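# Move three ticket-listed yellow sponges from shelf to desk

## Task

Read the three labels printed on the ticket at the desk's front edge. Each yellow sponge on the shelf has its own label on the shelf edge directly beneath it. Move the three sponges whose labels match the ticket onto the desk, where they must stay by themselves without the robot holding them. The robot must not tip over or be left leaning.

## Robot and tools

ROBOT. A Hello Robot Stretch 3 with a single arm: a two-wheeled base (0.33 m long, 0.34 m wide), a lift that runs up a mast, and a telescoping arm that reaches out to the robot's RIGHT side. The arm cannot move the gripper forward or back, so the base has to drive for that. The base only drives straight or turns in place; it cannot slide sideways. Turning pivots about the midpoint of the drive wheels, 0.05 m behind the front edge. With the arm in and the wrist folded, the wrist reaches up to 0.06 m past the right side and a turn sweeps a 0.28 m radius; an unfolded level gripper reaches beyond that circle.

FRAMES. Base frame: origin on the floor between the drive wheels, x forward, y left, z up. hand_pose is reported in this frame, at the point where closed fingertips meet; with all wrist joints at zero its x axis is up, y points back along the arm toward the mast, z toward the rear. Fingertips are round pads 0.04 m wide. The odometry frame is the base frame as it stood when the scene began.

TOOL execute_actions. Argument "actions": a list holding one action, or empty to just read state and images. One action can contain "base", "joints", or both, plus optional "contact_limits"; the parts start together and may end at different times. "base" holds exactly one relative move measured from the base's last reported position: {"translate_m": d}, metres, -1 to 1, positive forward; or {"rotate_rad": d}, radians, -3.2 to 3.2, positive counter-clockwise (left) seen from above. "joints" is a single dictionary of absolute targets keyed by joint name: lift_m 0 to 1.1 (arm height on the mast); arm_m 0 to 0.52 (extension); wrist_yaw_rad -1.345 to 4.42 (0 along the arm, positive swings toward the front, 3.0 is folded over the base); wrist_pitch_rad -1.57 to 0.451 (0 level, negative tips fingertips down); wrist_roll_rad -2.911 to 2.911 (0 means fingers side by side and level); gripper_m -0.089 to 0.179 (larger opens wider; real fingertip gap is about 0.007 m less when nearly shut and 0.025 m less fully open, zero below 0.007); head_pan_rad -3.953 to 1.73 (0 forward, positive left, -1.57 looks along the arm); head_tilt_rad -1.53 to 0.419 (negative looks down). Done tolerances: ±0.004 for lift, arm and gripper; ±0.02 for yaw, roll, pan, tilt; ±0.05 for pitch. Omitted joints or base may still push toward older targets unreported. "contact_limits" accepts only arm_m: an effort percentage 1 to 100 at which the arm's motion halts with contact_stop (negative sense when retracting); smaller is gentler, too small stops immediately, and the limit also caps the holding force until the next action. "cameras": list of head_camera, nav_camera, wrist_camera or all; omitted/null/["all"] gives all, [] gives none. Any unknown key, bad camera name or value out of range rejects the entire call with no motion. If a result reports a stop, later movement, wait and finished_scene calls in that same reply are skipped.

TOOL wait: {"seconds": 0 to 10}; commands nothing and returns the same state and images.
TOOL zoom_image: {"camera": name, "region": [x0, y0, x1, y1]} in pixels of that camera's latest full image, top-left origin, at most 504 by 504.
TOOL finished_scene: {"scene": the current scene's number}; permanent, and the result tells whether the goal was met and gives the next task. Only finish once the sponges rest on the desk unaided. Answering without any tool call ends everything.

RESULT LINES. base_status and joint_status: how each motion of the last accepted action ended: done (for the base, wheels turned the full amount even if slipping), off_target (stopped short, may still be pushing; for the base, something is blocking it), contact_stop, time_out, torque_fault. After the last three the old target is dropped. Arm and lift contact_stop when pushing firmly and then go slack until commanded again; a slack lift may sag under load, keep pressing, or be pushed up when closing fingers on a surface. Base, wrist and head have no contact stop. A wrist servo pushed hard for a few seconds shuts off for 10 s (limp, ignores commands). on_its_own lists uncommanded joints; its "held at" is the target held, not the position. motor_effort: percent of maximum, positive toward larger values, bracket is the peak in the last action; readings carry a fixed bias plus noise. A rest effort outside its normal range suggests a load or contact. Positive wheel effort drives forward. base_odometry is wheel-based; heading -3.142 to 3.142, positive left. turned_by_wheels and turned_by_imu give turning since the previous result. base_tilt in degrees, positive forward and right, with up to about 4 degrees of fixed error. lidar_m: 12 distances in metres from the base origin, 30-degree sectors starting straight ahead and going counter-clockwise (4th left, 7th behind, 10th right), "-" for nothing; plane at 0.17 m height, range 0.15 to 12 m, blind to clear objects and the robot, may miss thin legs, sectors 5, 6, 9, 10 partly hidden by the robot with a low lift. wrist_depth_mm (45 to 1000) and head_depth_mm (280 to 4000, sideways image): 7x7 grids of median depth from top left.

CAMERAS. head_camera 896x504 and nav_camera 672x504 fisheye move with head pan and tilt; wrist_camera 644x364 rides on the gripper.

SPEED. Fast base motion (0.30 m/s, 1.9 rad/s) only when stowed: lift_m under 0.30, arm_m under 0.03, wrist_yaw_rad over 2.54; otherwise 0.10 m/s and 0.63 rad/s. Shorter robot motion time is better.

GRIPPING. Command gripper_m below the object width to grasp; release with at least 0.02 above the touching value. Readings and done do not confirm a hold. Overly hard squeezes trigger a stall guard that weakens grip; send a new value to squeeze again.

AVOID. Fold or unfold the wrist only with lift_m between 0.32 and 0.95, wrist_pitch_rad -0.4, roll near 0; once folded the lift may go down to 0.25. With yaw below -0.4 keep pitch at -0.5 or lower. Arm pushes against solid things with the gripper above roughly 0.45 m can tip the robot, more so with raised contact limits or a repeat push. Do not drive while gripping or pushing something fixed; snagging furniture, especially reversing, can tip it. If tilted, reverse the last move in small steps, free the gripper, and if needed lower lift_m to about 0.2. Avoid drops, slams and hard pushes; loose objects may occasionally get nudged by outside causes.

Each tool is called after ">>>" by a JSON object that holds its "method" and its "body".

## Session

>>> {"method": "execute_actions", "body": {"actions": []}}

Scene clock: 0.00 s.
base_odometry: x=+0.000 y=+0.000 heading=+0.000 (m, m, rad; odometry frame)
turned_by_wheels: +0.000 (rad since the last result)
turned_by_imu: +0.000 (rad since the last result)
base_tilt: forward=+2.1 right=-0.4 (deg)
lidar_m: 1.59 1.59 1.80 1.75 1.63 1.50 2.17 2.15 2.48 2.84 2.72 1.89
head_depth_mm: 1742 1746 1747 1780 1797 1801 1823 / 1680 1700 1709 1707 1719 1730 1749 / 1625 1651 1669 1663 1681 1682 1694 / 1571 1603 1607 1617 1616 1625 1628 / 1528 1550 1549 1560 1573 1584 1602 / 1493 1493 1510 1509 1524 1542 1537 / 1449 1455 1452 1471 1488 1484 1498
base_status: not commanded
joint_positions: lift_m=+0.350 arm_m=+0.001 wrist_yaw_rad=+3.070 wrist_pitch_rad=-0.396 wrist_roll_rad=-0.007 gripper_m=+0.037 head_pan_rad=+0.009 head_tilt_rad=-0.004
joint_status: not commanded
motor_effort: left_wheel=+0 right_wheel=-1 lift_m=+22 arm_m=+0 wrist_yaw_rad=+0 wrist_pitch_rad=+7 wrist_roll_rad=+0 gripper_m=+0 head_pan_rad=+1 head_tilt_rad=+1 (%)
hand_pose: x=-0.0049 y=+0.0808 z=+0.3678 quat_wxyz=(+0.164, +0.695, +0.115, +0.690) (m; base frame)
wrist_depth_mm: - - - - - - - / - - - - - - - / - - - - - - - / 929 914 - 905 867 856 863 / 737 740 - 722 728 707 702 / 617 615 - 598 - 601 581 / 530 533 - 533 512 513 502
pictures: head_camera (sideways: a quarter turn clockwise sets it upright), nav_camera (sideways: a quarter turn counterclockwise sets it upright), wrist_camera
Images, in order (width x height): head_camera 896x504, nav_camera 672x504, wrist_camera 644x364.

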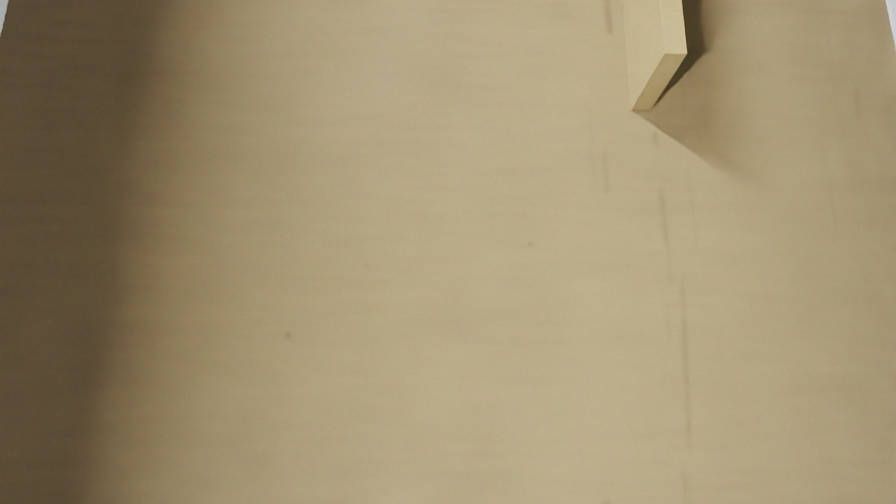

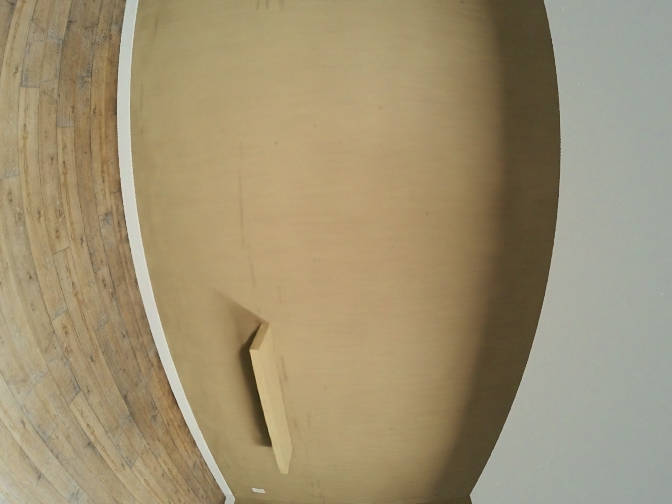

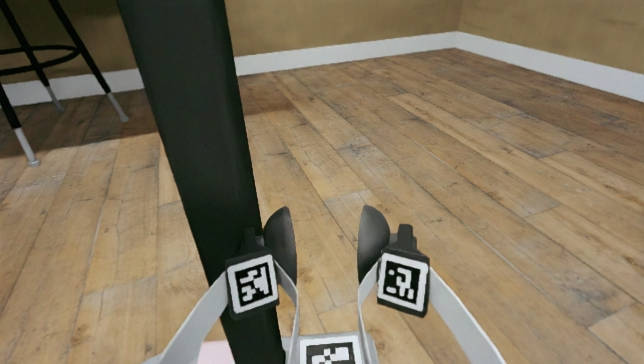

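>>> {"method": "execute_actions", "body": {"actions": [{"joints":{"head_pan_rad":-1.3,"head_tilt_rad":-0.4}}], "cameras": ["nav_camera","head_camera"]}}

>>> {"method": "execute_actions", "body": {"actions": [{"joints":{"head_pan_rad":-3.0,"head_tilt_rad":-0.4}}], "cameras": ["nav_camera","head_camera"]}}

>>> {"method": "execute_actions", "body": {"actions": [{"joints":{"head_pan_rad":1.5,"head_tilt_rad":-0.4}}], "cameras": ["nav_camera","head_camera"]}}

Scene clock: 12.47 s.
base_odometry: x=+0.000 y=+0.000 heading=+0.000 (m, m, rad; odometry frame)
turned_by_wheels: +0.000 (rad since the last result)
turned_by_imu: +0.000 (rad since the last result)
base_tilt: forward=+2.0 right=-0.3 (deg)
lidar_m: 1.59 1.59 1.79 1.75 1.62 1.50 2.17 2.16 2.47 2.84 2.73 1.89
head_depth_mm: 2555 2763 2956 2999 2278 1745 1414 / 2625 2863 3039 3169 2299 1743 1411 / 2609 2774 3035 3163 2273 1747 1415 / 2622 2822 3038 3166 2268 1741 1419 / 2604 2770 3007 3002 2295 1737 1411 / 2606 2811 2911 3033 2254 1751 1399 / 2612 2796 2951 2993 2264 1738 1426
base_status: not commanded
joint_positions: lift_m=+0.350 arm_m=+0.001 wrist_yaw_rad=+3.070 wrist_pitch_rad=-0.396 wrist_roll_rad=-0.007 gripper_m=+0.037 head_pan_rad=-1.293 head_tilt_rad=-0.395
joint_status: all done
motor_effort: left_wheel=+0(0) right_wheel=-1(1) lift_m=+22(22) arm_m=-1(0) wrist_yaw_rad=+1(0) wrist_pitch_rad=+7(7) wrist_roll_rad=+0(0) gripper_m=+0(0) head_pan_rad=-4(54) head_tilt_rad=-2(19) (%)
hand_pose: x=-0.0049 y=+0.0808 z=+0.3678 quat_wxyz=(+0.164, +0.695, +0.115, +0.690) (m; base frame)
wrist_depth_mm: - - - - - - - / - - - - - - - / - - - - - - - / 915 905 - 898 874 894 850 / 739 735 - 721 731 704 696 / 615 616 - 592 - 595 585 / 522 524 - 544 515 514 504
pictures: head_camera (sideways: a quarter turn clockwise sets it upright), nav_camera (sideways: a quarter turn counterclockwise sets it upright)
Images, in order (width x height): head_camera 896x504, nav_camera 672x504.

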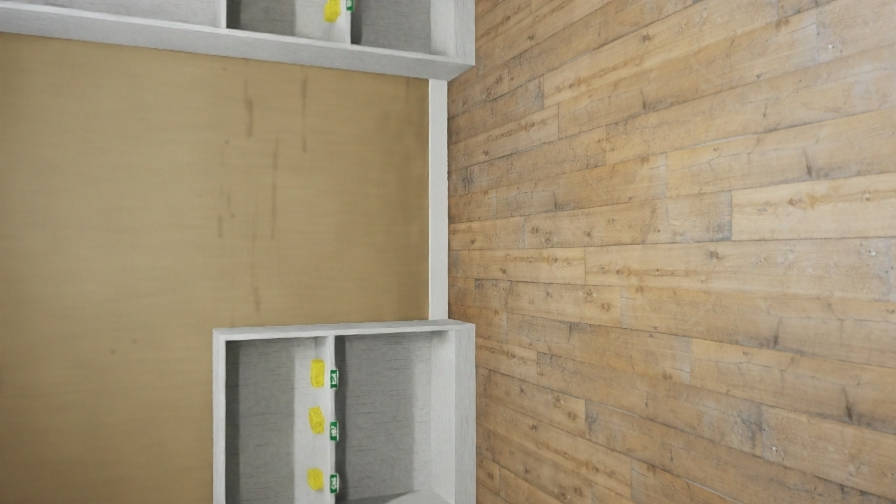

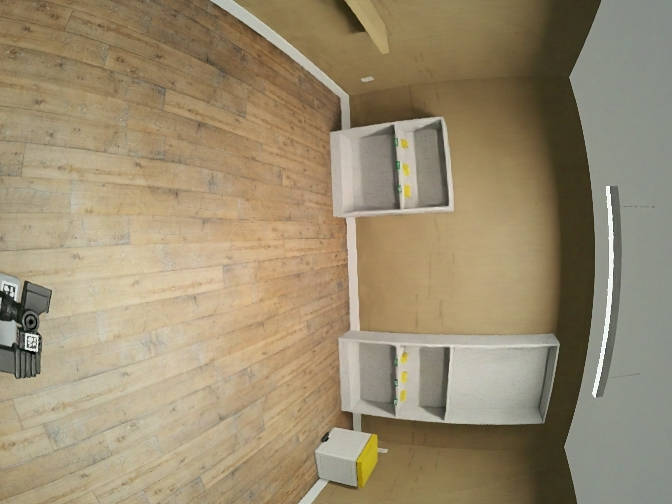

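Scene clock: 13.83 s.
base_odometry: x=+0.000 y=+0.000 heading=+0.000 (m, m, rad; odometry frame)
turned_by_wheels: +0.000 (rad since the last result)
turned_by_imu: +0.000 (rad since the last result)
base_tilt: forward=+2.0 right=-0.4 (deg)
lidar_m: 1.59 1.59 1.79 1.76 1.63 1.50 2.17 2.16 2.47 2.83 2.73 1.89
head_depth_mm: 1982 2104 2344 2519 2276 1738 1410 / 1940 2070 2265 2458 2301 1752 1407 / 1919 2043 2221 2384 2276 1742 1418 / 1888 2034 2167 2357 2253 1750 1411 / 1863 1991 2164 2348 2283 1730 1413 / 1845 1981 2102 2277 2268 1741 1414 / 1846 1958 2105 2278 2286 1758 1412
base_status: not commanded
joint_positions: lift_m=+0.350 arm_m=+0.001 wrist_yaw_rad=+3.070 wrist_pitch_rad=-0.396 wrist_roll_rad=-0.007 gripper_m=+0.037 head_pan_rad=-2.993 head_tilt_rad=-0.395
joint_status: all done
motor_effort: left_wheel=+0(0) right_wheel=+0(1) lift_m=+22(22) arm_m=-1(1) wrist_yaw_rad=+0(0) wrist_pitch_rad=+7(7) wrist_roll_rad=+0(0) gripper_m=+0(0) head_pan_rad=-4(53) head_tilt_rad=-2(1) (%)
hand_pose: x=-0.0049 y=+0.0808 z=+0.3678 quat_wxyz=(+0.164, +0.695, +0.115, +0.690) (m; base frame)
wrist_depth_mm: - - - - - - - / - - - - - - - / - - - - - - - / 912 923 - 893 875 844 852 / 739 731 - 712 731 707 690 / 628 613 - 604 - 588 595 / 528 528 - 540 520 512 506
pictures: head_camera (sideways: a quarter turn clockwise sets it upright), nav_camera (sideways: a quarter turn counterclockwise sets it upright)
Images, in order (width x height): head_camera 896x504, nav_camera 672x504.

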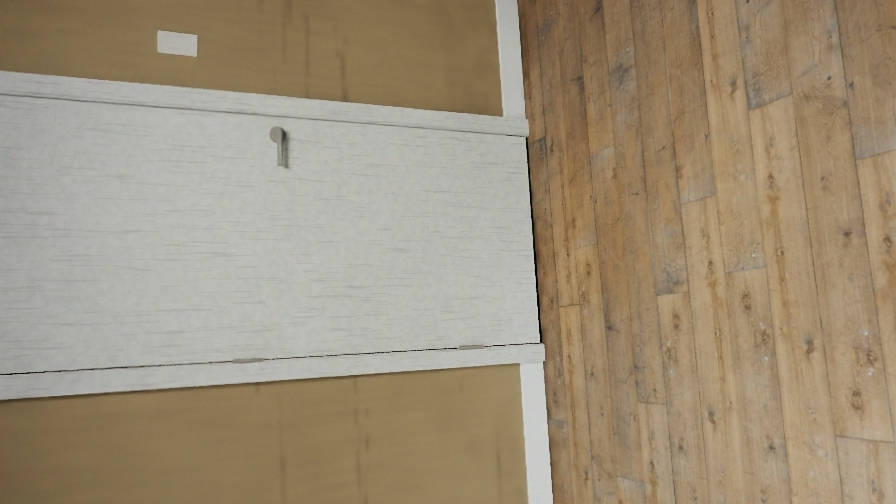

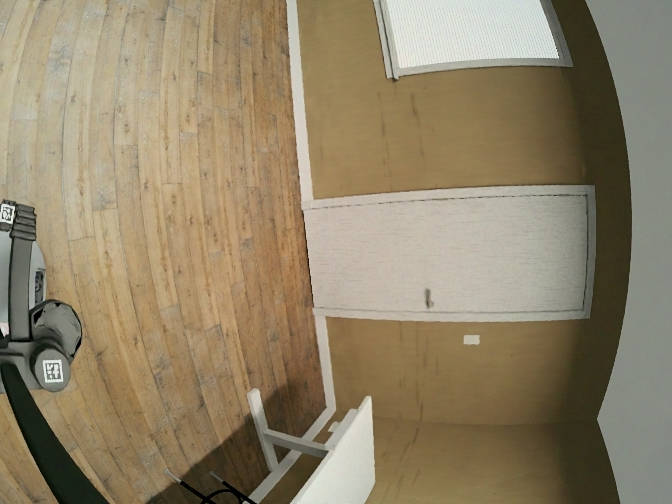

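Scene clock: 16.33 s.
base_odometry: x=+0.000 y=+0.000 heading=+0.000 (m, m, rad; odometry frame)
turned_by_wheels: +0.000 (rad since the last result)
turned_by_imu: +0.000 (rad since the last result)
base_tilt: forward=+2.1 right=-0.4 (deg)
lidar_m: 1.59 1.58 1.79 1.75 1.62 1.50 2.17 2.16 2.47 2.84 2.73 1.89
head_depth_mm: 1807 1943 2122 2313 2274 1752 1425 / 1722 1875 2031 2220 2278 1747 1417 / 1663 1794 1958 2126 2217 1743 1413 / 1612 1723 1849 2009 2146 1739 1415 / 1547 1666 1792 1933 2048 1731 1412 / 1506 1587 1725 1840 2013 1750 1416 / 1443 1553 1648 1531 1164 1639 1372
base_status: not commanded
joint_positions: lift_m=+0.350 arm_m=+0.001 wrist_yaw_rad=+3.070 wrist_pitch_rad=-0.396 wrist_roll_rad=-0.007 gripper_m=+0.037 head_pan_rad=+1.493 head_tilt_rad=-0.395
joint_status: all done
motor_effort: left_wheel=+2(0) right_wheel=-1(1) lift_m=+22(22) arm_m=+0(0) wrist_yaw_rad=+0(0) wrist_pitch_rad=+7(7) wrist_roll_rad=+0(0) gripper_m=+0(0) head_pan_rad=+4(53) head_tilt_rad=-2(1) (%)
hand_pose: x=-0.0049 y=+0.0808 z=+0.3678 quat_wxyz=(+0.164, +0.695, +0.115, +0.690) (m; base frame)
wrist_depth_mm: - - - - - - - / - - - - - - - / - - - - - - - / 954 937 - 907 865 861 851 / 742 730 - 725 727 705 704 / 622 623 - 607 - 590 579 / 533 531 - 537 515 504 500
pictures: head_camera (sideways: a quarter turn clockwise sets it upright), nav_camera (sideways: a quarter turn counterclockwise sets it upright)
Images, in order (width x height): head_camera 896x504, nav_camera 672x504.

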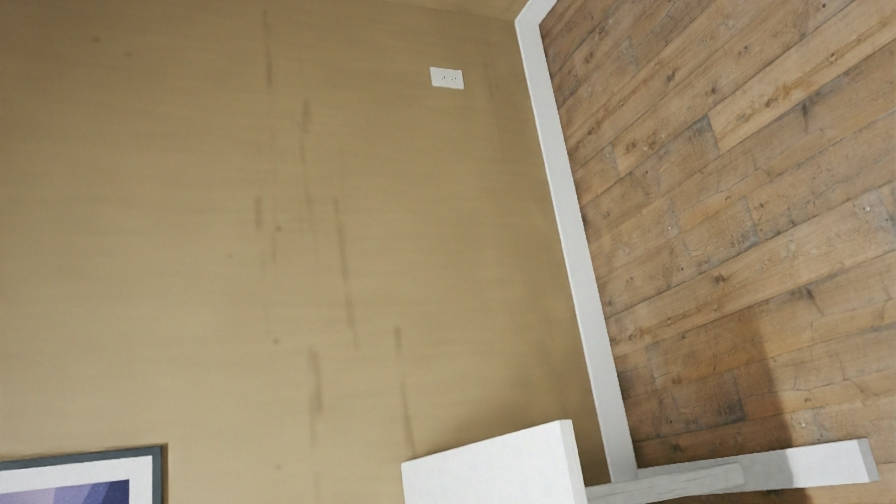

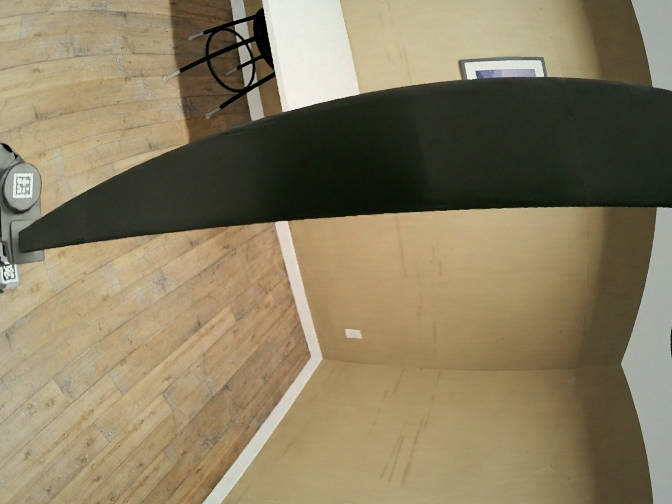

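>>> {"method": "execute_actions", "body": {"actions": [{"joints":{"head_pan_rad":-3.9,"head_tilt_rad":-0.45}}], "cameras": ["nav_camera","head_camera"]}}

Scene clock: 25.03 s.
base_odometry: x=+0.000 y=+0.000 heading=+0.000 (m, m, rad; odometry frame)
turned_by_wheels: +0.000 (rad since the last result)
turned_by_imu: +0.001 (rad since the last result)
base_tilt: forward=+2.1 right=-0.3 (deg)
lidar_m: 1.59 1.59 1.79 1.75 1.63 1.50 2.17 2.16 2.46 2.84 2.73 1.89
head_depth_mm: - - - - - - - / 1570 1685 1791 1362 - - - / 1629 1765 1870 1368 1961 1622 1359 / 1732 1877 1935 1447 2037 1674 1361 / 1835 2003 2069 1542 2116 1670 1366 / 1946 2140 2067 1991 2071 1661 1357 / 2075 2287 2445 2497 2129 1652 1356
base_status: not commanded
joint_positions: lift_m=+0.350 arm_m=+0.001 wrist_yaw_rad=+3.070 wrist_pitch_rad=-0.396 wrist_roll_rad=-0.007 gripper_m=+0.037 head_pan_rad=-3.893 head_tilt_rad=-0.444
joint_status: all done
motor_effort: left_wheel=+1(1) right_wheel=-1(1) lift_m=+22(22) arm_m=+0(0) wrist_yaw_rad=+1(1) wrist_pitch_rad=+7(7) wrist_roll_rad=+0(0) gripper_m=+0(0) head_pan_rad=-4(51) head_tilt_rad=-2(4) (%)
hand_pose: x=-0.0049 y=+0.0808 z=+0.3678 quat_wxyz=(+0.164, +0.695, +0.115, +0.690) (m; base frame)
wrist_depth_mm: - - - - - - - / - - - - - - - / - - - - - - - / 919 906 - 870 876 849 837 / 746 734 - 720 727 718 691 / 612 618 - 601 - 601 583 / 529 528 - 539 518 511 503
pictures: head_camera (sideways: a quarter turn clockwise sets it upright), nav_camera (sideways: a quarter turn counterclockwise sets it upright)
Images, in order (width x height): head_camera 896x504, nav_camera 672x504.

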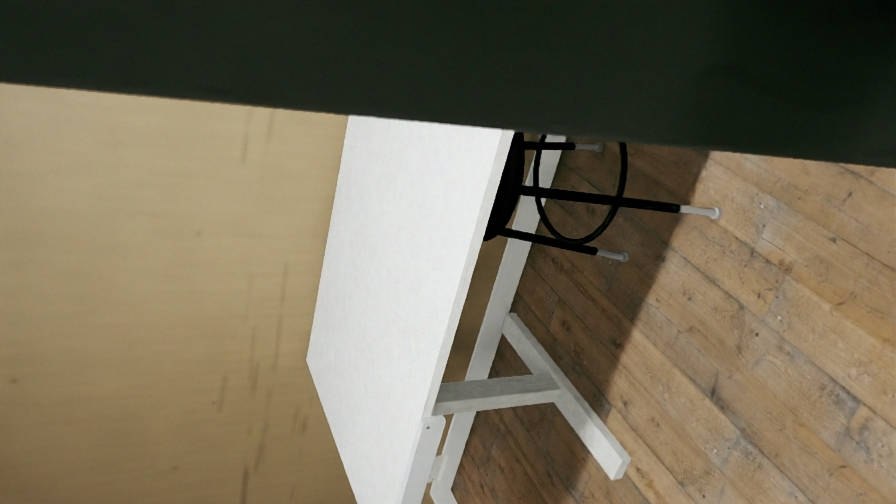

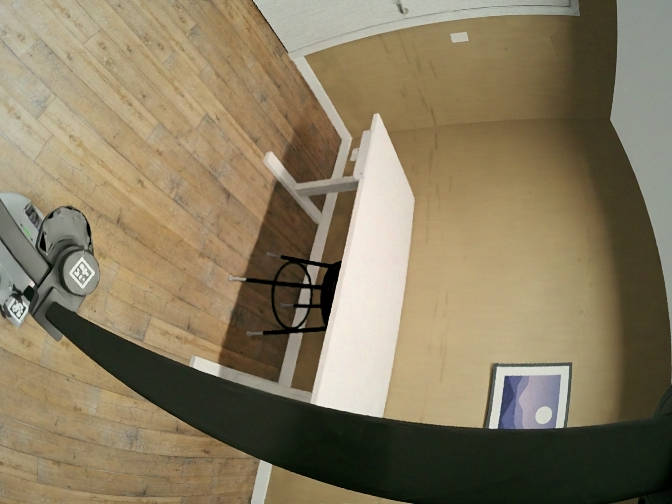

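>>> {"method": "execute_actions", "body": {"actions": [{"base":{"rotate_rad":1.9},"joints":{"head_pan_rad":0.2,"head_tilt_rad":-0.5,"lift_m":0.28}}], "cameras": ["nav_camera","head_camera"]}}

Scene clock: 36.30 s.
base_odometry: x=+0.000 y=+0.000 heading=+1.900 (m, m, rad; odometry frame)
turned_by_wheels: +1.900 (rad since the last result)
turned_by_imu: +1.908 (rad since the last result)
base_tilt: forward=+2.0 right=-0.4 (deg)
lidar_m: 1.31 1.22 2.23 2.16 2.28 2.74 2.73 2.19 1.64 1.59 1.66 1.80
head_depth_mm: 1408 1542 1668 1787 1969 1596 1309 / 1432 1572 1665 1173 1856 1590 1320 / 1479 1620 1692 1235 2006 1602 1320 / 1515 1654 1757 1299 1918 1599 1317 / 1567 1696 1776 1305 1984 1589 1323 / 1603 1756 1766 1377 1931 1574 1320 / 1637 1796 1791 1372 1988 1577 1322
base_status: done
joint_positions: lift_m=+0.280 arm_m=+0.001 wrist_yaw_rad=+3.070 wrist_pitch_rad=-0.398 wrist_roll_rad=-0.007 gripper_m=+0.037 head_pan_rad=+0.193 head_tilt_rad=-0.494
joint_status: all done
motor_effort: left_wheel=-1(5) right_wheel=+2(8) lift_m=+20(20) arm_m=-1(1) wrist_yaw_rad=+0(1) wrist_pitch_rad=+8(8) wrist_roll_rad=+0(0) gripper_m=+0(0) head_pan_rad=+4(56) head_tilt_rad=-2(7) (%)
hand_pose: x=-0.0049 y=+0.0806 z=+0.2974 quat_wxyz=(+0.164, +0.695, +0.115, +0.690) (m; base frame)
wrist_depth_mm: - - - - - - - / - - - - - - - / - - - - 981 945 930 / 779 775 - 751 735 742 709 / 637 629 - 612 623 601 581 / 532 530 - 530 - 506 507 / 464 - - - 440 430 431
pictures: head_camera (sideways: a quarter turn clockwise sets it upright), nav_camera (sideways: a quarter turn counterclockwise sets it upright)
Images, in order (width x height): head_camera 896x504, nav_camera 672x504.

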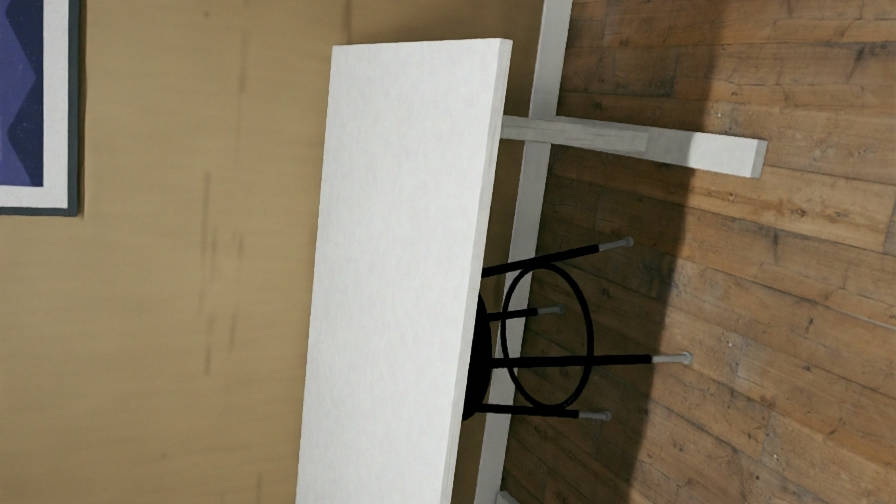

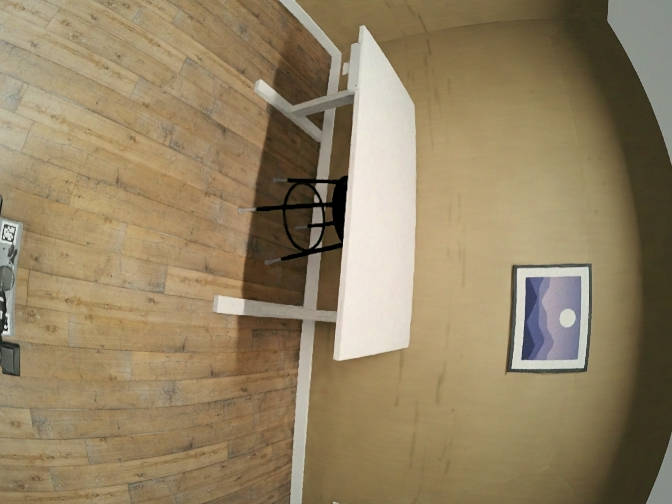

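>>> {"method": "execute_actions", "body": {"actions": [{"joints":{"head_pan_rad":0.75,"head_tilt_rad":-0.35}}], "cameras": ["head_camera"]}}

Scene clock: 43.40 s.
base_odometry: x=+0.000 y=+0.000 heading=+1.900 (m, m, rad; odometry frame)
turned_by_wheels: +0.000 (rad since the last result)
turned_by_imu: +0.000 (rad since the last result)
base_tilt: forward=+2.0 right=-0.4 (deg)
lidar_m: 1.31 1.22 2.23 2.16 2.29 2.75 2.73 2.18 1.63 1.59 1.66 1.81
head_depth_mm: 1662 1762 1840 1596 1254 1720 1460 / 1813 1893 2020 1578 2193 1770 1448 / 1951 2097 2172 1570 2323 1832 1461 / 2138 2269 2414 1689 2164 1820 1474 / 2334 2505 2670 1827 2416 1807 1463 / 2256 2407 2519 2642 2407 1822 1460 / 2086 2201 2330 2443 2404 1804 1456
base_status: not commanded
joint_positions: lift_m=+0.280 arm_m=+0.001 wrist_yaw_rad=+3.070 wrist_pitch_rad=-0.398 wrist_roll_rad=-0.007 gripper_m=+0.037 head_pan_rad=+0.743 head_tilt_rad=-0.360
joint_status: all done
motor_effort: left_wheel=-2(2) right_wheel=+2(2) lift_m=+20(20) arm_m=+0(1) wrist_yaw_rad=+0(0) wrist_pitch_rad=+8(8) wrist_roll_rad=+0(0) gripper_m=+0(0) head_pan_rad=+5(40) head_tilt_rad=+3(12) (%)
hand_pose: x=-0.0049 y=+0.0806 z=+0.2974 quat_wxyz=(+0.164, +0.695, +0.115, +0.690) (m; base frame)
wrist_depth_mm: - - - - - - - / - - - - - - - / - - - 978 985 944 933 / 780 788 - 761 757 745 724 / 643 621 - 620 631 599 594 / 526 528 - 529 - 507 505 / 464 - - - 451 437 432
pictures: head_camera (sideways: a quarter turn clockwise sets it upright)
Images, in order (width x height): head_camera 896x504.

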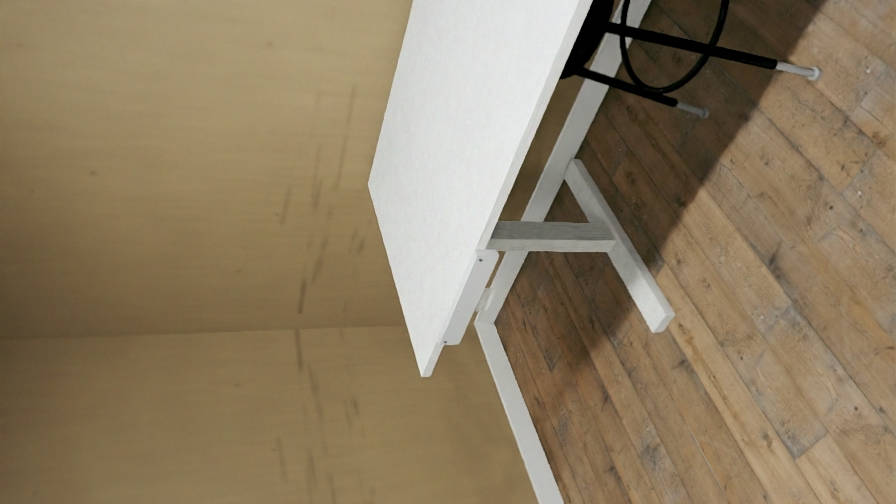

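>>> {"method": "zoom_image", "body": {"camera": "head_camera", "region": [400,220,560,390]}}

Region (400, 220, 560, 390) of head_camera's 896x504 image, scaled by 2.965, with more detail than that image has; it fills the left 474 columns of this view, and the rest is white.

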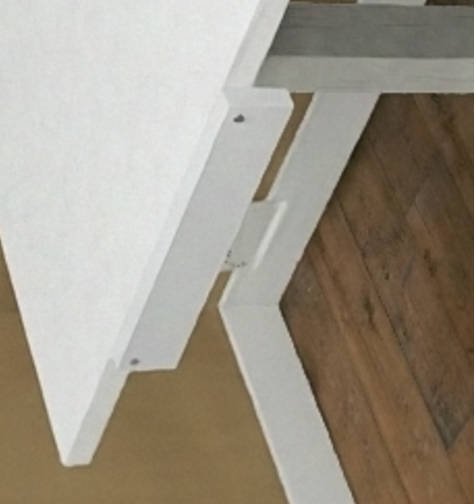

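>>> {"method": "execute_actions", "body": {"actions": [{"base":{"translate_m":0.4}}], "cameras": []}}

>>> {"method": "execute_actions", "body": {"actions": [{"base":{"rotate_rad":1.54},"joints":{"head_pan_rad":-1.0,"head_tilt_rad":-0.6}}], "cameras": []}}

>>> {"method": "execute_actions", "body": {"actions": [{"base":{"translate_m":1.0},"joints":{"head_pan_rad":-1.5,"head_tilt_rad":-0.75}}], "cameras": ["nav_camera","head_camera"]}}

Scene clock: 77.23 s.
base_odometry: x=-0.129 y=+0.379 heading=+1.900 (m, m, rad; odometry frame)
turned_by_wheels: +0.000 (rad since the last result)
turned_by_imu: +0.003 (rad since the last result)
base_tilt: forward=+2.0 right=-0.4 (deg)
lidar_m: 0.91 0.86 1.54 2.16 2.28 3.05 3.14 2.20 1.65 1.59 1.67 1.39
head_depth_mm: 1271 1339 1413 1441 1082 815 1179 / 1381 1456 1541 1542 1076 844 1462 / 1501 1592 1683 1579 1074 905 1384 / 1647 1741 1880 1574 1076 1755 1465 / 1825 1948 2079 1580 1122 1826 1459 / 2019 2193 2394 1575 2112 1770 1450 / 2065 2218 2319 2330 2309 1821 1456
base_status: done
joint_positions: lift_m=+0.280 arm_m=+0.001 wrist_yaw_rad=+3.070 wrist_pitch_rad=-0.398 wrist_roll_rad=-0.007 gripper_m=+0.037 head_pan_rad=+0.743 head_tilt_rad=-0.359
joint_status: not commanded
motor_effort: left_wheel=-1(6) right_wheel=+2(8) lift_m=+20(20) arm_m=+0(1) wrist_yaw_rad=+0(0) wrist_pitch_rad=+8(8) wrist_roll_rad=+1(0) gripper_m=+0(0) head_pan_rad=+5(4) head_tilt_rad=+3(3) (%)
hand_pose: x=-0.0049 y=+0.0806 z=+0.2974 quat_wxyz=(+0.164, +0.695, +0.115, +0.690) (m; base frame)
wrist_depth_mm: - - - - - - - / - - - - - - - / - - - 998 - 973 944 / 790 793 - 760 744 727 720 / 629 621 - 603 613 598 594 / 539 531 - 527 - 506 494 / 458 - - - 439 435 440
pictures: none
No camera images: the call's "cameras" was empty. Leave "cameras" out to get every camera's image.

Scene clock: 79.47 s.
base_odometry: x=-0.129 y=+0.379 heading=-2.844 (m, m, rad; odometry frame)
turned_by_wheels: +1.540 (rad since the last result)
turned_by_imu: +1.546 (rad since the last result)
base_tilt: forward=+2.0 right=-0.4 (deg)
lidar_m: 2.15 2.26 3.06 3.11 2.26 1.66 1.60 1.66 1.40 0.91 0.86 1.54
head_depth_mm: 1169 1267 1322 993 782 1474 1207 / 1233 1344 1361 995 834 1467 1254 / 1312 1439 1360 999 864 1465 1246 / 1393 1539 1363 996 1635 1473 1244 / 1487 1658 1365 997 1785 1467 1255 / 1595 1770 1363 1086 1774 1469 1244 / 1731 1954 1370 1777 1779 1481 1244
base_status: done
joint_positions: lift_m=+0.280 arm_m=+0.001 wrist_yaw_rad=+3.070 wrist_pitch_rad=-0.398 wrist_roll_rad=-0.007 gripper_m=+0.037 head_pan_rad=-0.993 head_tilt_rad=-0.593
joint_status: all done
motor_effort: left_wheel=-1(7) right_wheel=+2(9) lift_m=+20(20) arm_m=-1(1) wrist_yaw_rad=+0(0) wrist_pitch_rad=+8(8) wrist_roll_rad=+0(0) gripper_m=+0(0) head_pan_rad=-4(52) head_tilt_rad=-3(17) (%)
hand_pose: x=-0.0049 y=+0.0806 z=+0.2974 quat_wxyz=(+0.164, +0.695, +0.115, +0.690) (m; base frame)
wrist_depth_mm: - - - - - - - / - - - - - - - / - - - 992 968 937 947 / 792 781 - 775 749 742 731 / 630 625 - 623 635 597 587 / 529 524 - 530 - 505 499 / 459 - - - 441 443 431
pictures: none
No camera images: the call's "cameras" was empty. Leave "cameras" out to get every camera's image.

Scene clock: 84.40 s.
base_odometry: x=-1.085 y=+0.085 heading=-2.844 (m, m, rad; odometry frame)
turned_by_wheels: +0.000 (rad since the last result)
turned_by_imu: +0.006 (rad since the last result)
base_tilt: forward=+2.0 right=-0.4 (deg)
lidar_m: 1.15 1.19 1.68 2.91 3.57 2.69 2.60 1.33 0.87 0.95 0.95 1.19
head_depth_mm: 1148 1252 1020 820 1518 1341 1162 / 1167 1273 1017 820 1560 1336 1177 / 1169 1273 1020 823 1520 1339 1170 / 1186 1300 1023 820 1529 1330 1169 / 1197 1309 1023 820 1500 1328 1174 / 1211 1324 1024 847 1575 1338 1172 / 1220 1383 1541 871 1563 1337 1167
base_status: done
joint_positions: lift_m=+0.280 arm_m=+0.001 wrist_yaw_rad=+3.070 wrist_pitch_rad=-0.398 wrist_roll_rad=-0.007 gripper_m=+0.037 head_pan_rad=-1.493 head_tilt_rad=-0.740
joint_status: all done
motor_effort: left_wheel=-2(4) right_wheel=+2(9) lift_m=+20(20) arm_m=-1(1) wrist_yaw_rad=+0(0) wrist_pitch_rad=+8(8) wrist_roll_rad=+0(0) gripper_m=+0(0) head_pan_rad=-4(39) head_tilt_rad=-3(13) (%)
hand_pose: x=-0.0049 y=+0.0806 z=+0.2974 quat_wxyz=(+0.164, +0.695, +0.115, +0.690) (m; base frame)
wrist_depth_mm: - - - - - - - / - - - - - - - / - - 996 980 963 921 941 / 777 770 - 761 751 748 727 / 635 624 - 604 631 599 598 / 528 526 - 532 - 507 510 / 458 - - - 443 440 435
pictures: head_camera (sideways: a quarter turn clockwise sets it upright), nav_camera (sideways: a quarter turn counterclockwise sets it upright)
Images, in order (width x height): head_camera 896x504, nav_camera 672x504.

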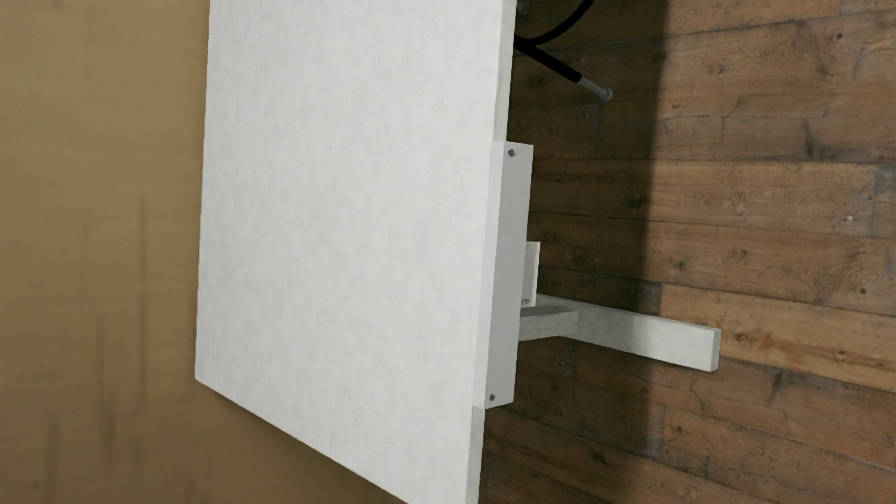

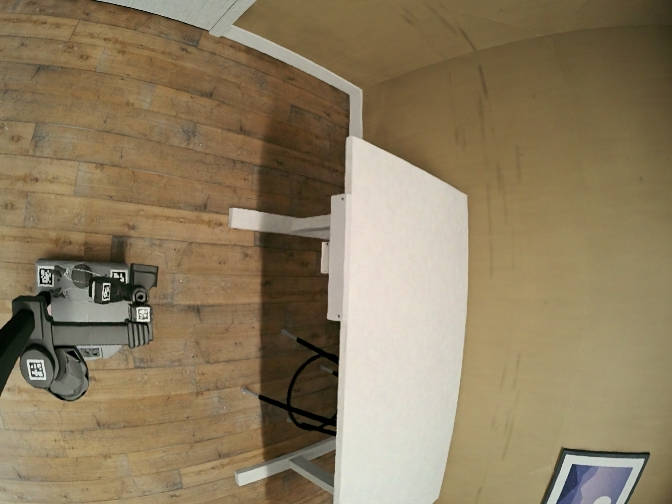

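>>> {"method": "zoom_image", "body": {"camera": "head_camera", "region": [480,220,580,330]}}

Region (480, 220, 580, 330) of head_camera's 896x504 image, scaled by 4.582, with more detail than that image has; it fills the left 458 columns of this view, and the rest is white.

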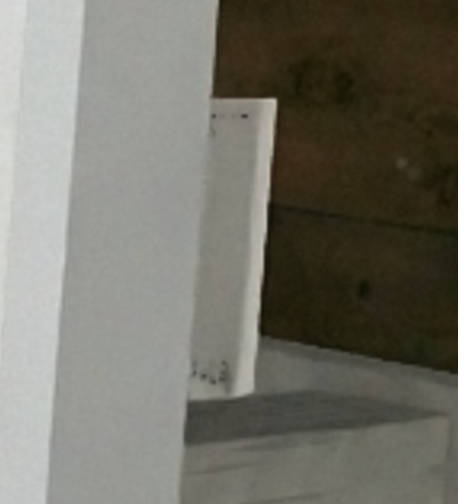

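>>> {"method": "execute_actions", "body": {"actions": [{"joints":{"lift_m":0.5,"wrist_pitch_rad":-0.4}}], "cameras": []}}

>>> {"method": "execute_actions", "body": {"actions": [{"joints":{"wrist_yaw_rad":0.0,"head_tilt_rad":-0.9}}], "cameras": []}}

>>> {"method": "execute_actions", "body": {"actions": [{"joints":{"wrist_pitch_rad":0.0,"lift_m":0.5}}]}}

Scene clock: 110.53 s.
base_odometry: x=-1.085 y=+0.085 heading=-2.844 (m, m, rad; odometry frame)
turned_by_wheels: +0.000 (rad since the last result)
turned_by_imu: +0.001 (rad since the last result)
base_tilt: forward=+2.0 right=-0.4 (deg)
lidar_m: 1.15 1.20 1.67 2.92 3.58 2.69 2.60 1.33 0.86 0.95 0.96 1.19
head_depth_mm: 1149 1250 1020 818 1512 1324 1166 / 1165 1262 1025 822 1556 1340 1170 / 1172 1280 1024 824 1534 1332 1174 / 1184 1296 1025 817 1534 1336 1186 / 1196 1306 1025 821 1492 1338 1174 / 1202 1325 1025 847 1565 1345 1170 / 1225 1383 1542 875 1569 1351 1174
base_status: not commanded
joint_positions: lift_m=+0.500 arm_m=+0.001 wrist_yaw_rad=+3.070 wrist_pitch_rad=-0.416 wrist_roll_rad=-0.007 gripper_m=+0.037 head_pan_rad=-1.493 head_tilt_rad=-0.740
joint_status: all done
motor_effort: left_wheel=-2(1) right_wheel=+2(2) lift_m=+25(28) arm_m=-1(1) wrist_yaw_rad=+0(0) wrist_pitch_rad=+7(7) wrist_roll_rad=+0(0) gripper_m=+0(0) head_pan_rad=-3(4) head_tilt_rad=-3(3) (%)
hand_pose: x=-0.0051 y=+0.0784 z=+0.5131 quat_wxyz=(+0.171, +0.694, +0.122, +0.689) (m; base frame)
wrist_depth_mm: - - - - - - - / - - - - - - - / - - - - - - - / - - - - - - - / 945 919 - 950 950 906 891 / 806 785 - 762 - 757 760 / 695 684 - 671 664 663 650
pictures: none
No camera images: the call's "cameras" was empty. Leave "cameras" out to get every camera's image.

Scene clock: 113.07 s.
base_odometry: x=-1.085 y=+0.085 heading=-2.844 (m, m, rad; odometry frame)
turned_by_wheels: +0.000 (rad since the last result)
turned_by_imu: +0.000 (rad since the last result)
base_tilt: forward=+2.0 right=-0.4 (deg)
lidar_m: 1.15 1.20 1.68 2.92 3.57 2.69 2.60 1.33 0.86 0.95 0.96 1.19
head_depth_mm: 1178 997 827 1553 1419 1259 1140 / 1177 997 830 1585 1413 1245 - / 1192 1002 829 1559 1420 1275 - / 1202 1007 832 1537 1421 1258 1143 / 1208 1002 834 1521 1400 1255 1121 / 1231 1007 836 1602 1428 1258 1127 / 1286 1446 836 1627 1428 1264 1125
base_status: not commanded
joint_positions: lift_m=+0.500 arm_m=+0.001 wrist_yaw_rad=+0.002 wrist_pitch_rad=-0.416 wrist_roll_rad=-0.007 gripper_m=+0.037 head_pan_rad=-1.493 head_tilt_rad=-0.888
joint_status: all done
motor_effort: left_wheel=-2(2) right_wheel=+2(3) lift_m=+25(25) arm_m=-1(1) wrist_yaw_rad=-2(2) wrist_pitch_rad=+7(7) wrist_roll_rad=+0(0) gripper_m=+0(0) head_pan_rad=-3(4) head_tilt_rad=-4(14) (%)
hand_pose: x=-0.0211 y=-0.3705 z=+0.5131 quat_wxyz=(+0.695, +0.147, -0.689, -0.145) (m; base frame)
wrist_depth_mm: - - - - - 621 496 / - - - - - - - / - - - - - - - / - - - - - - - / 937 949 897 920 929 897 902 / 787 782 777 778 - 762 761 / 687 677 676 667 658 664 663
pictures: none
No camera images: the call's "cameras" was empty. Leave "cameras" out to get every camera's image.

Scene clock: 114.10 s.
base_odometry: x=-1.085 y=+0.085 heading=-2.844 (m, m, rad; odometry frame)
turned_by_wheels: +0.000 (rad since the last result)
turned_by_imu: +0.000 (rad since the last result)
base_tilt: forward=+2.0 right=-0.4 (deg)
lidar_m: 1.15 1.20 1.68 2.91 3.56 2.69 2.60 1.33 0.86 0.95 0.95 1.19
head_depth_mm: 1177 1000 825 1553 1414 1256 1142 / 1181 1002 827 1592 1413 1263 - / 1187 1002 832 1550 1415 1275 - / 1199 1010 834 1527 1423 1257 1145 / 1200 1010 833 1515 1399 1252 1133 / 1229 1007 835 1600 1414 1262 1131 / 1287 1435 837 1642 1420 1264 1133
base_status: not commanded
joint_positions: lift_m=+0.500 arm_m=+0.001 wrist_yaw_rad=+0.002 wrist_pitch_rad=-0.026 wrist_roll_rad=-0.007 gripper_m=+0.037 head_pan_rad=-1.493 head_tilt_rad=-0.888
joint_status: all done
motor_effort: left_wheel=-2(1) right_wheel=+2(2) lift_m=+25(26) arm_m=+0(1) wrist_yaw_rad=-3(2) wrist_pitch_rad=+12(12) wrist_roll_rad=+0(0) gripper_m=+0(0) head_pan_rad=-4(4) head_tilt_rad=-4(3) (%)
hand_pose: x=-0.0210 y=-0.4013 z=+0.6078 quat_wxyz=(+0.710, +0.010, -0.704, -0.009) (m; base frame)
wrist_depth_mm: - - - - - - - / 310 304 300 299 318 312 311 / - - 321 - - - - / - - - - - 682 564 / - - - - - - - / - - - - - - - / - - 945 - - 974 906
pictures: head_camera (sideways: a quarter turn clockwise sets it upright), nav_camera (sideways: a quarter turn counterclockwise sets it upright), wrist_camera
Images, in order (width x height): head_camera 896x504, nav_camera 672x504, wrist_camera 644x364.

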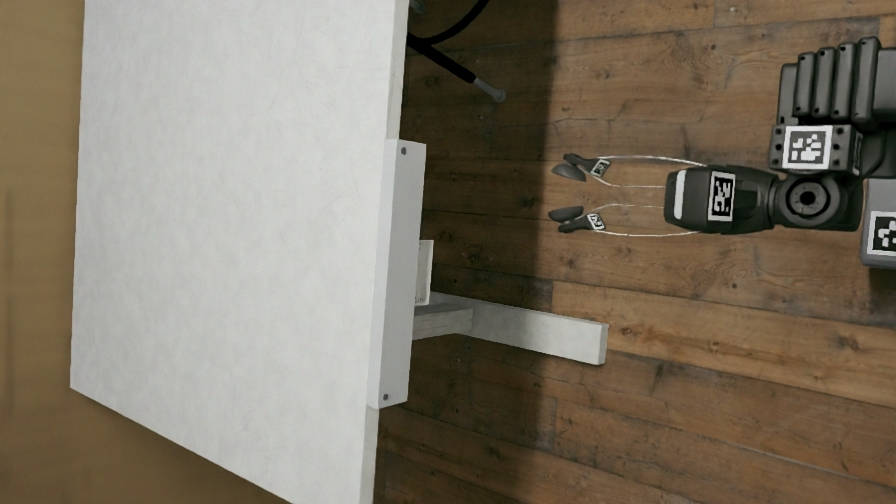

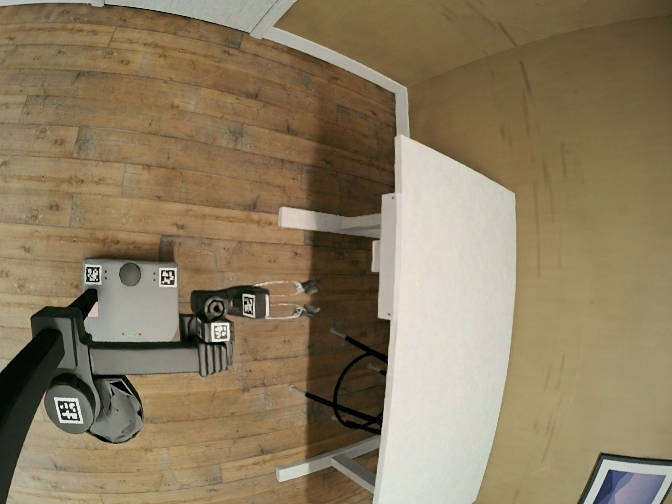

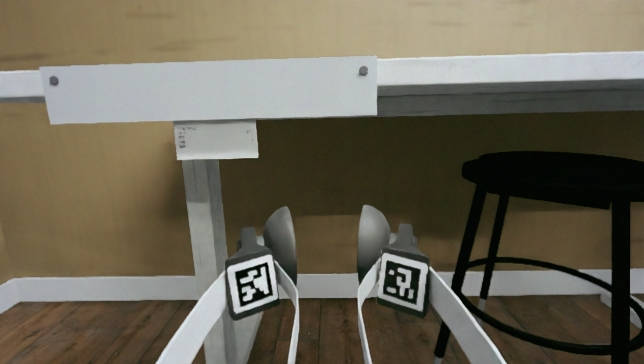

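>>> {"method": "zoom_image", "body": {"camera": "wrist_camera", "region": [160,100,280,170]}}

Region (160, 100, 280, 170) of wrist_camera's 644x364 image, scaled by 4.200; it fills the top 294 rows of this view, and the rest is white.

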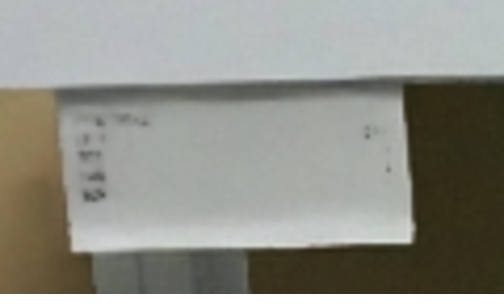

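>>> {"method": "execute_actions", "body": {"actions": [{"base":{"translate_m":0.1},"joints":{"arm_m":0.1,"lift_m":0.54,"gripper_m":0.1}}], "cameras": ["wrist_camera","head_camera"]}}

Scene clock: 140.63 s.
base_odometry: x=-1.181 y=+0.056 heading=-2.844 (m, m, rad; odometry frame)
turned_by_wheels: +0.000 (rad since the last result)
turned_by_imu: +0.001 (rad since the last result)
base_tilt: forward=+2.0 right=-0.4 (deg)
lidar_m: 1.05 1.09 1.53 2.61 3.57 2.80 2.70 1.40 0.92 0.93 1.41 1.09
head_depth_mm: 1173 999 826 1554 1412 1252 1124 / 1176 1004 827 1560 1419 - 1143 / 1185 999 829 1519 1473 - 1142 / 1197 1007 831 1496 1422 1258 1141 / 1213 1004 832 1595 1403 1251 1130 / 1273 1421 834 1634 1423 1255 1130 / 1292 1515 1775 1638 1429 1257 1131
base_status: done
joint_positions: lift_m=+0.540 arm_m=+0.100 wrist_yaw_rad=+0.001 wrist_pitch_rad=-0.024 wrist_roll_rad=-0.007 gripper_m=+0.100 head_pan_rad=-1.493 head_tilt_rad=-0.889
joint_status: all done
motor_effort: left_wheel=-2(2) right_wheel=+2(6) lift_m=+25(26) arm_m=+3(4) wrist_yaw_rad=-1(2) wrist_pitch_rad=+11(12) wrist_roll_rad=+0(0) gripper_m=+0(82) head_pan_rad=-4(3) head_tilt_rad=-3(4) (%)
hand_pose: x=-0.0212 y=-0.5002 z=+0.6483 quat_wxyz=(+0.710, +0.009, -0.704, -0.009) (m; base frame)
wrist_depth_mm: 977 982 972 938 927 955 926 / 963 987 - - 962 951 955 / 237 215 214 212 211 209 225 / - 222 220 218 - 673 651 / - - 682 - - - 600 / - - 679 - - - - / - - 998 - - - -
pictures: head_camera (sideways: a quarter turn clockwise sets it upright), wrist_camera
Images, in order (width x height): head_camera 896x504, wrist_camera 644x364.

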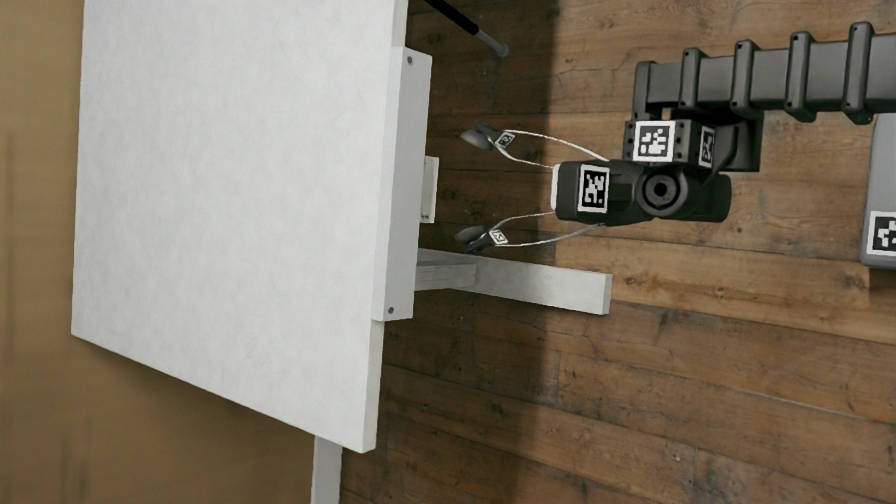

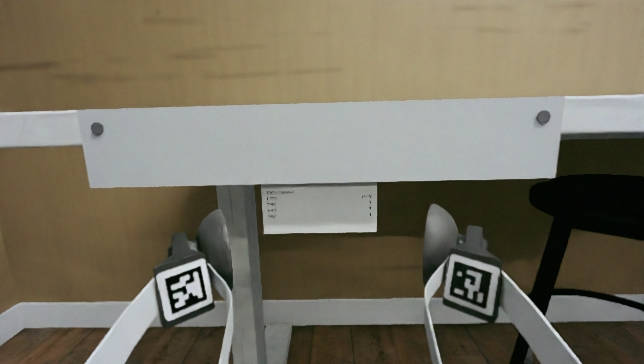

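>>> {"method": "zoom_image", "body": {"camera": "wrist_camera", "region": [250,170,390,245]}}

Region (250, 170, 390, 245) of wrist_camera's 644x364 image, scaled by 3.600; it fills the top 270 rows of this view, and the rest is white.

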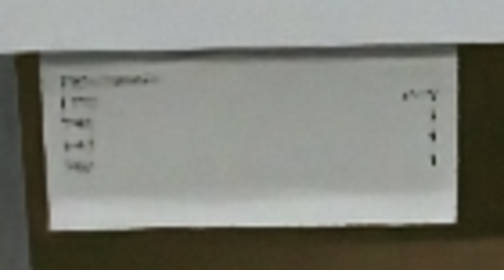

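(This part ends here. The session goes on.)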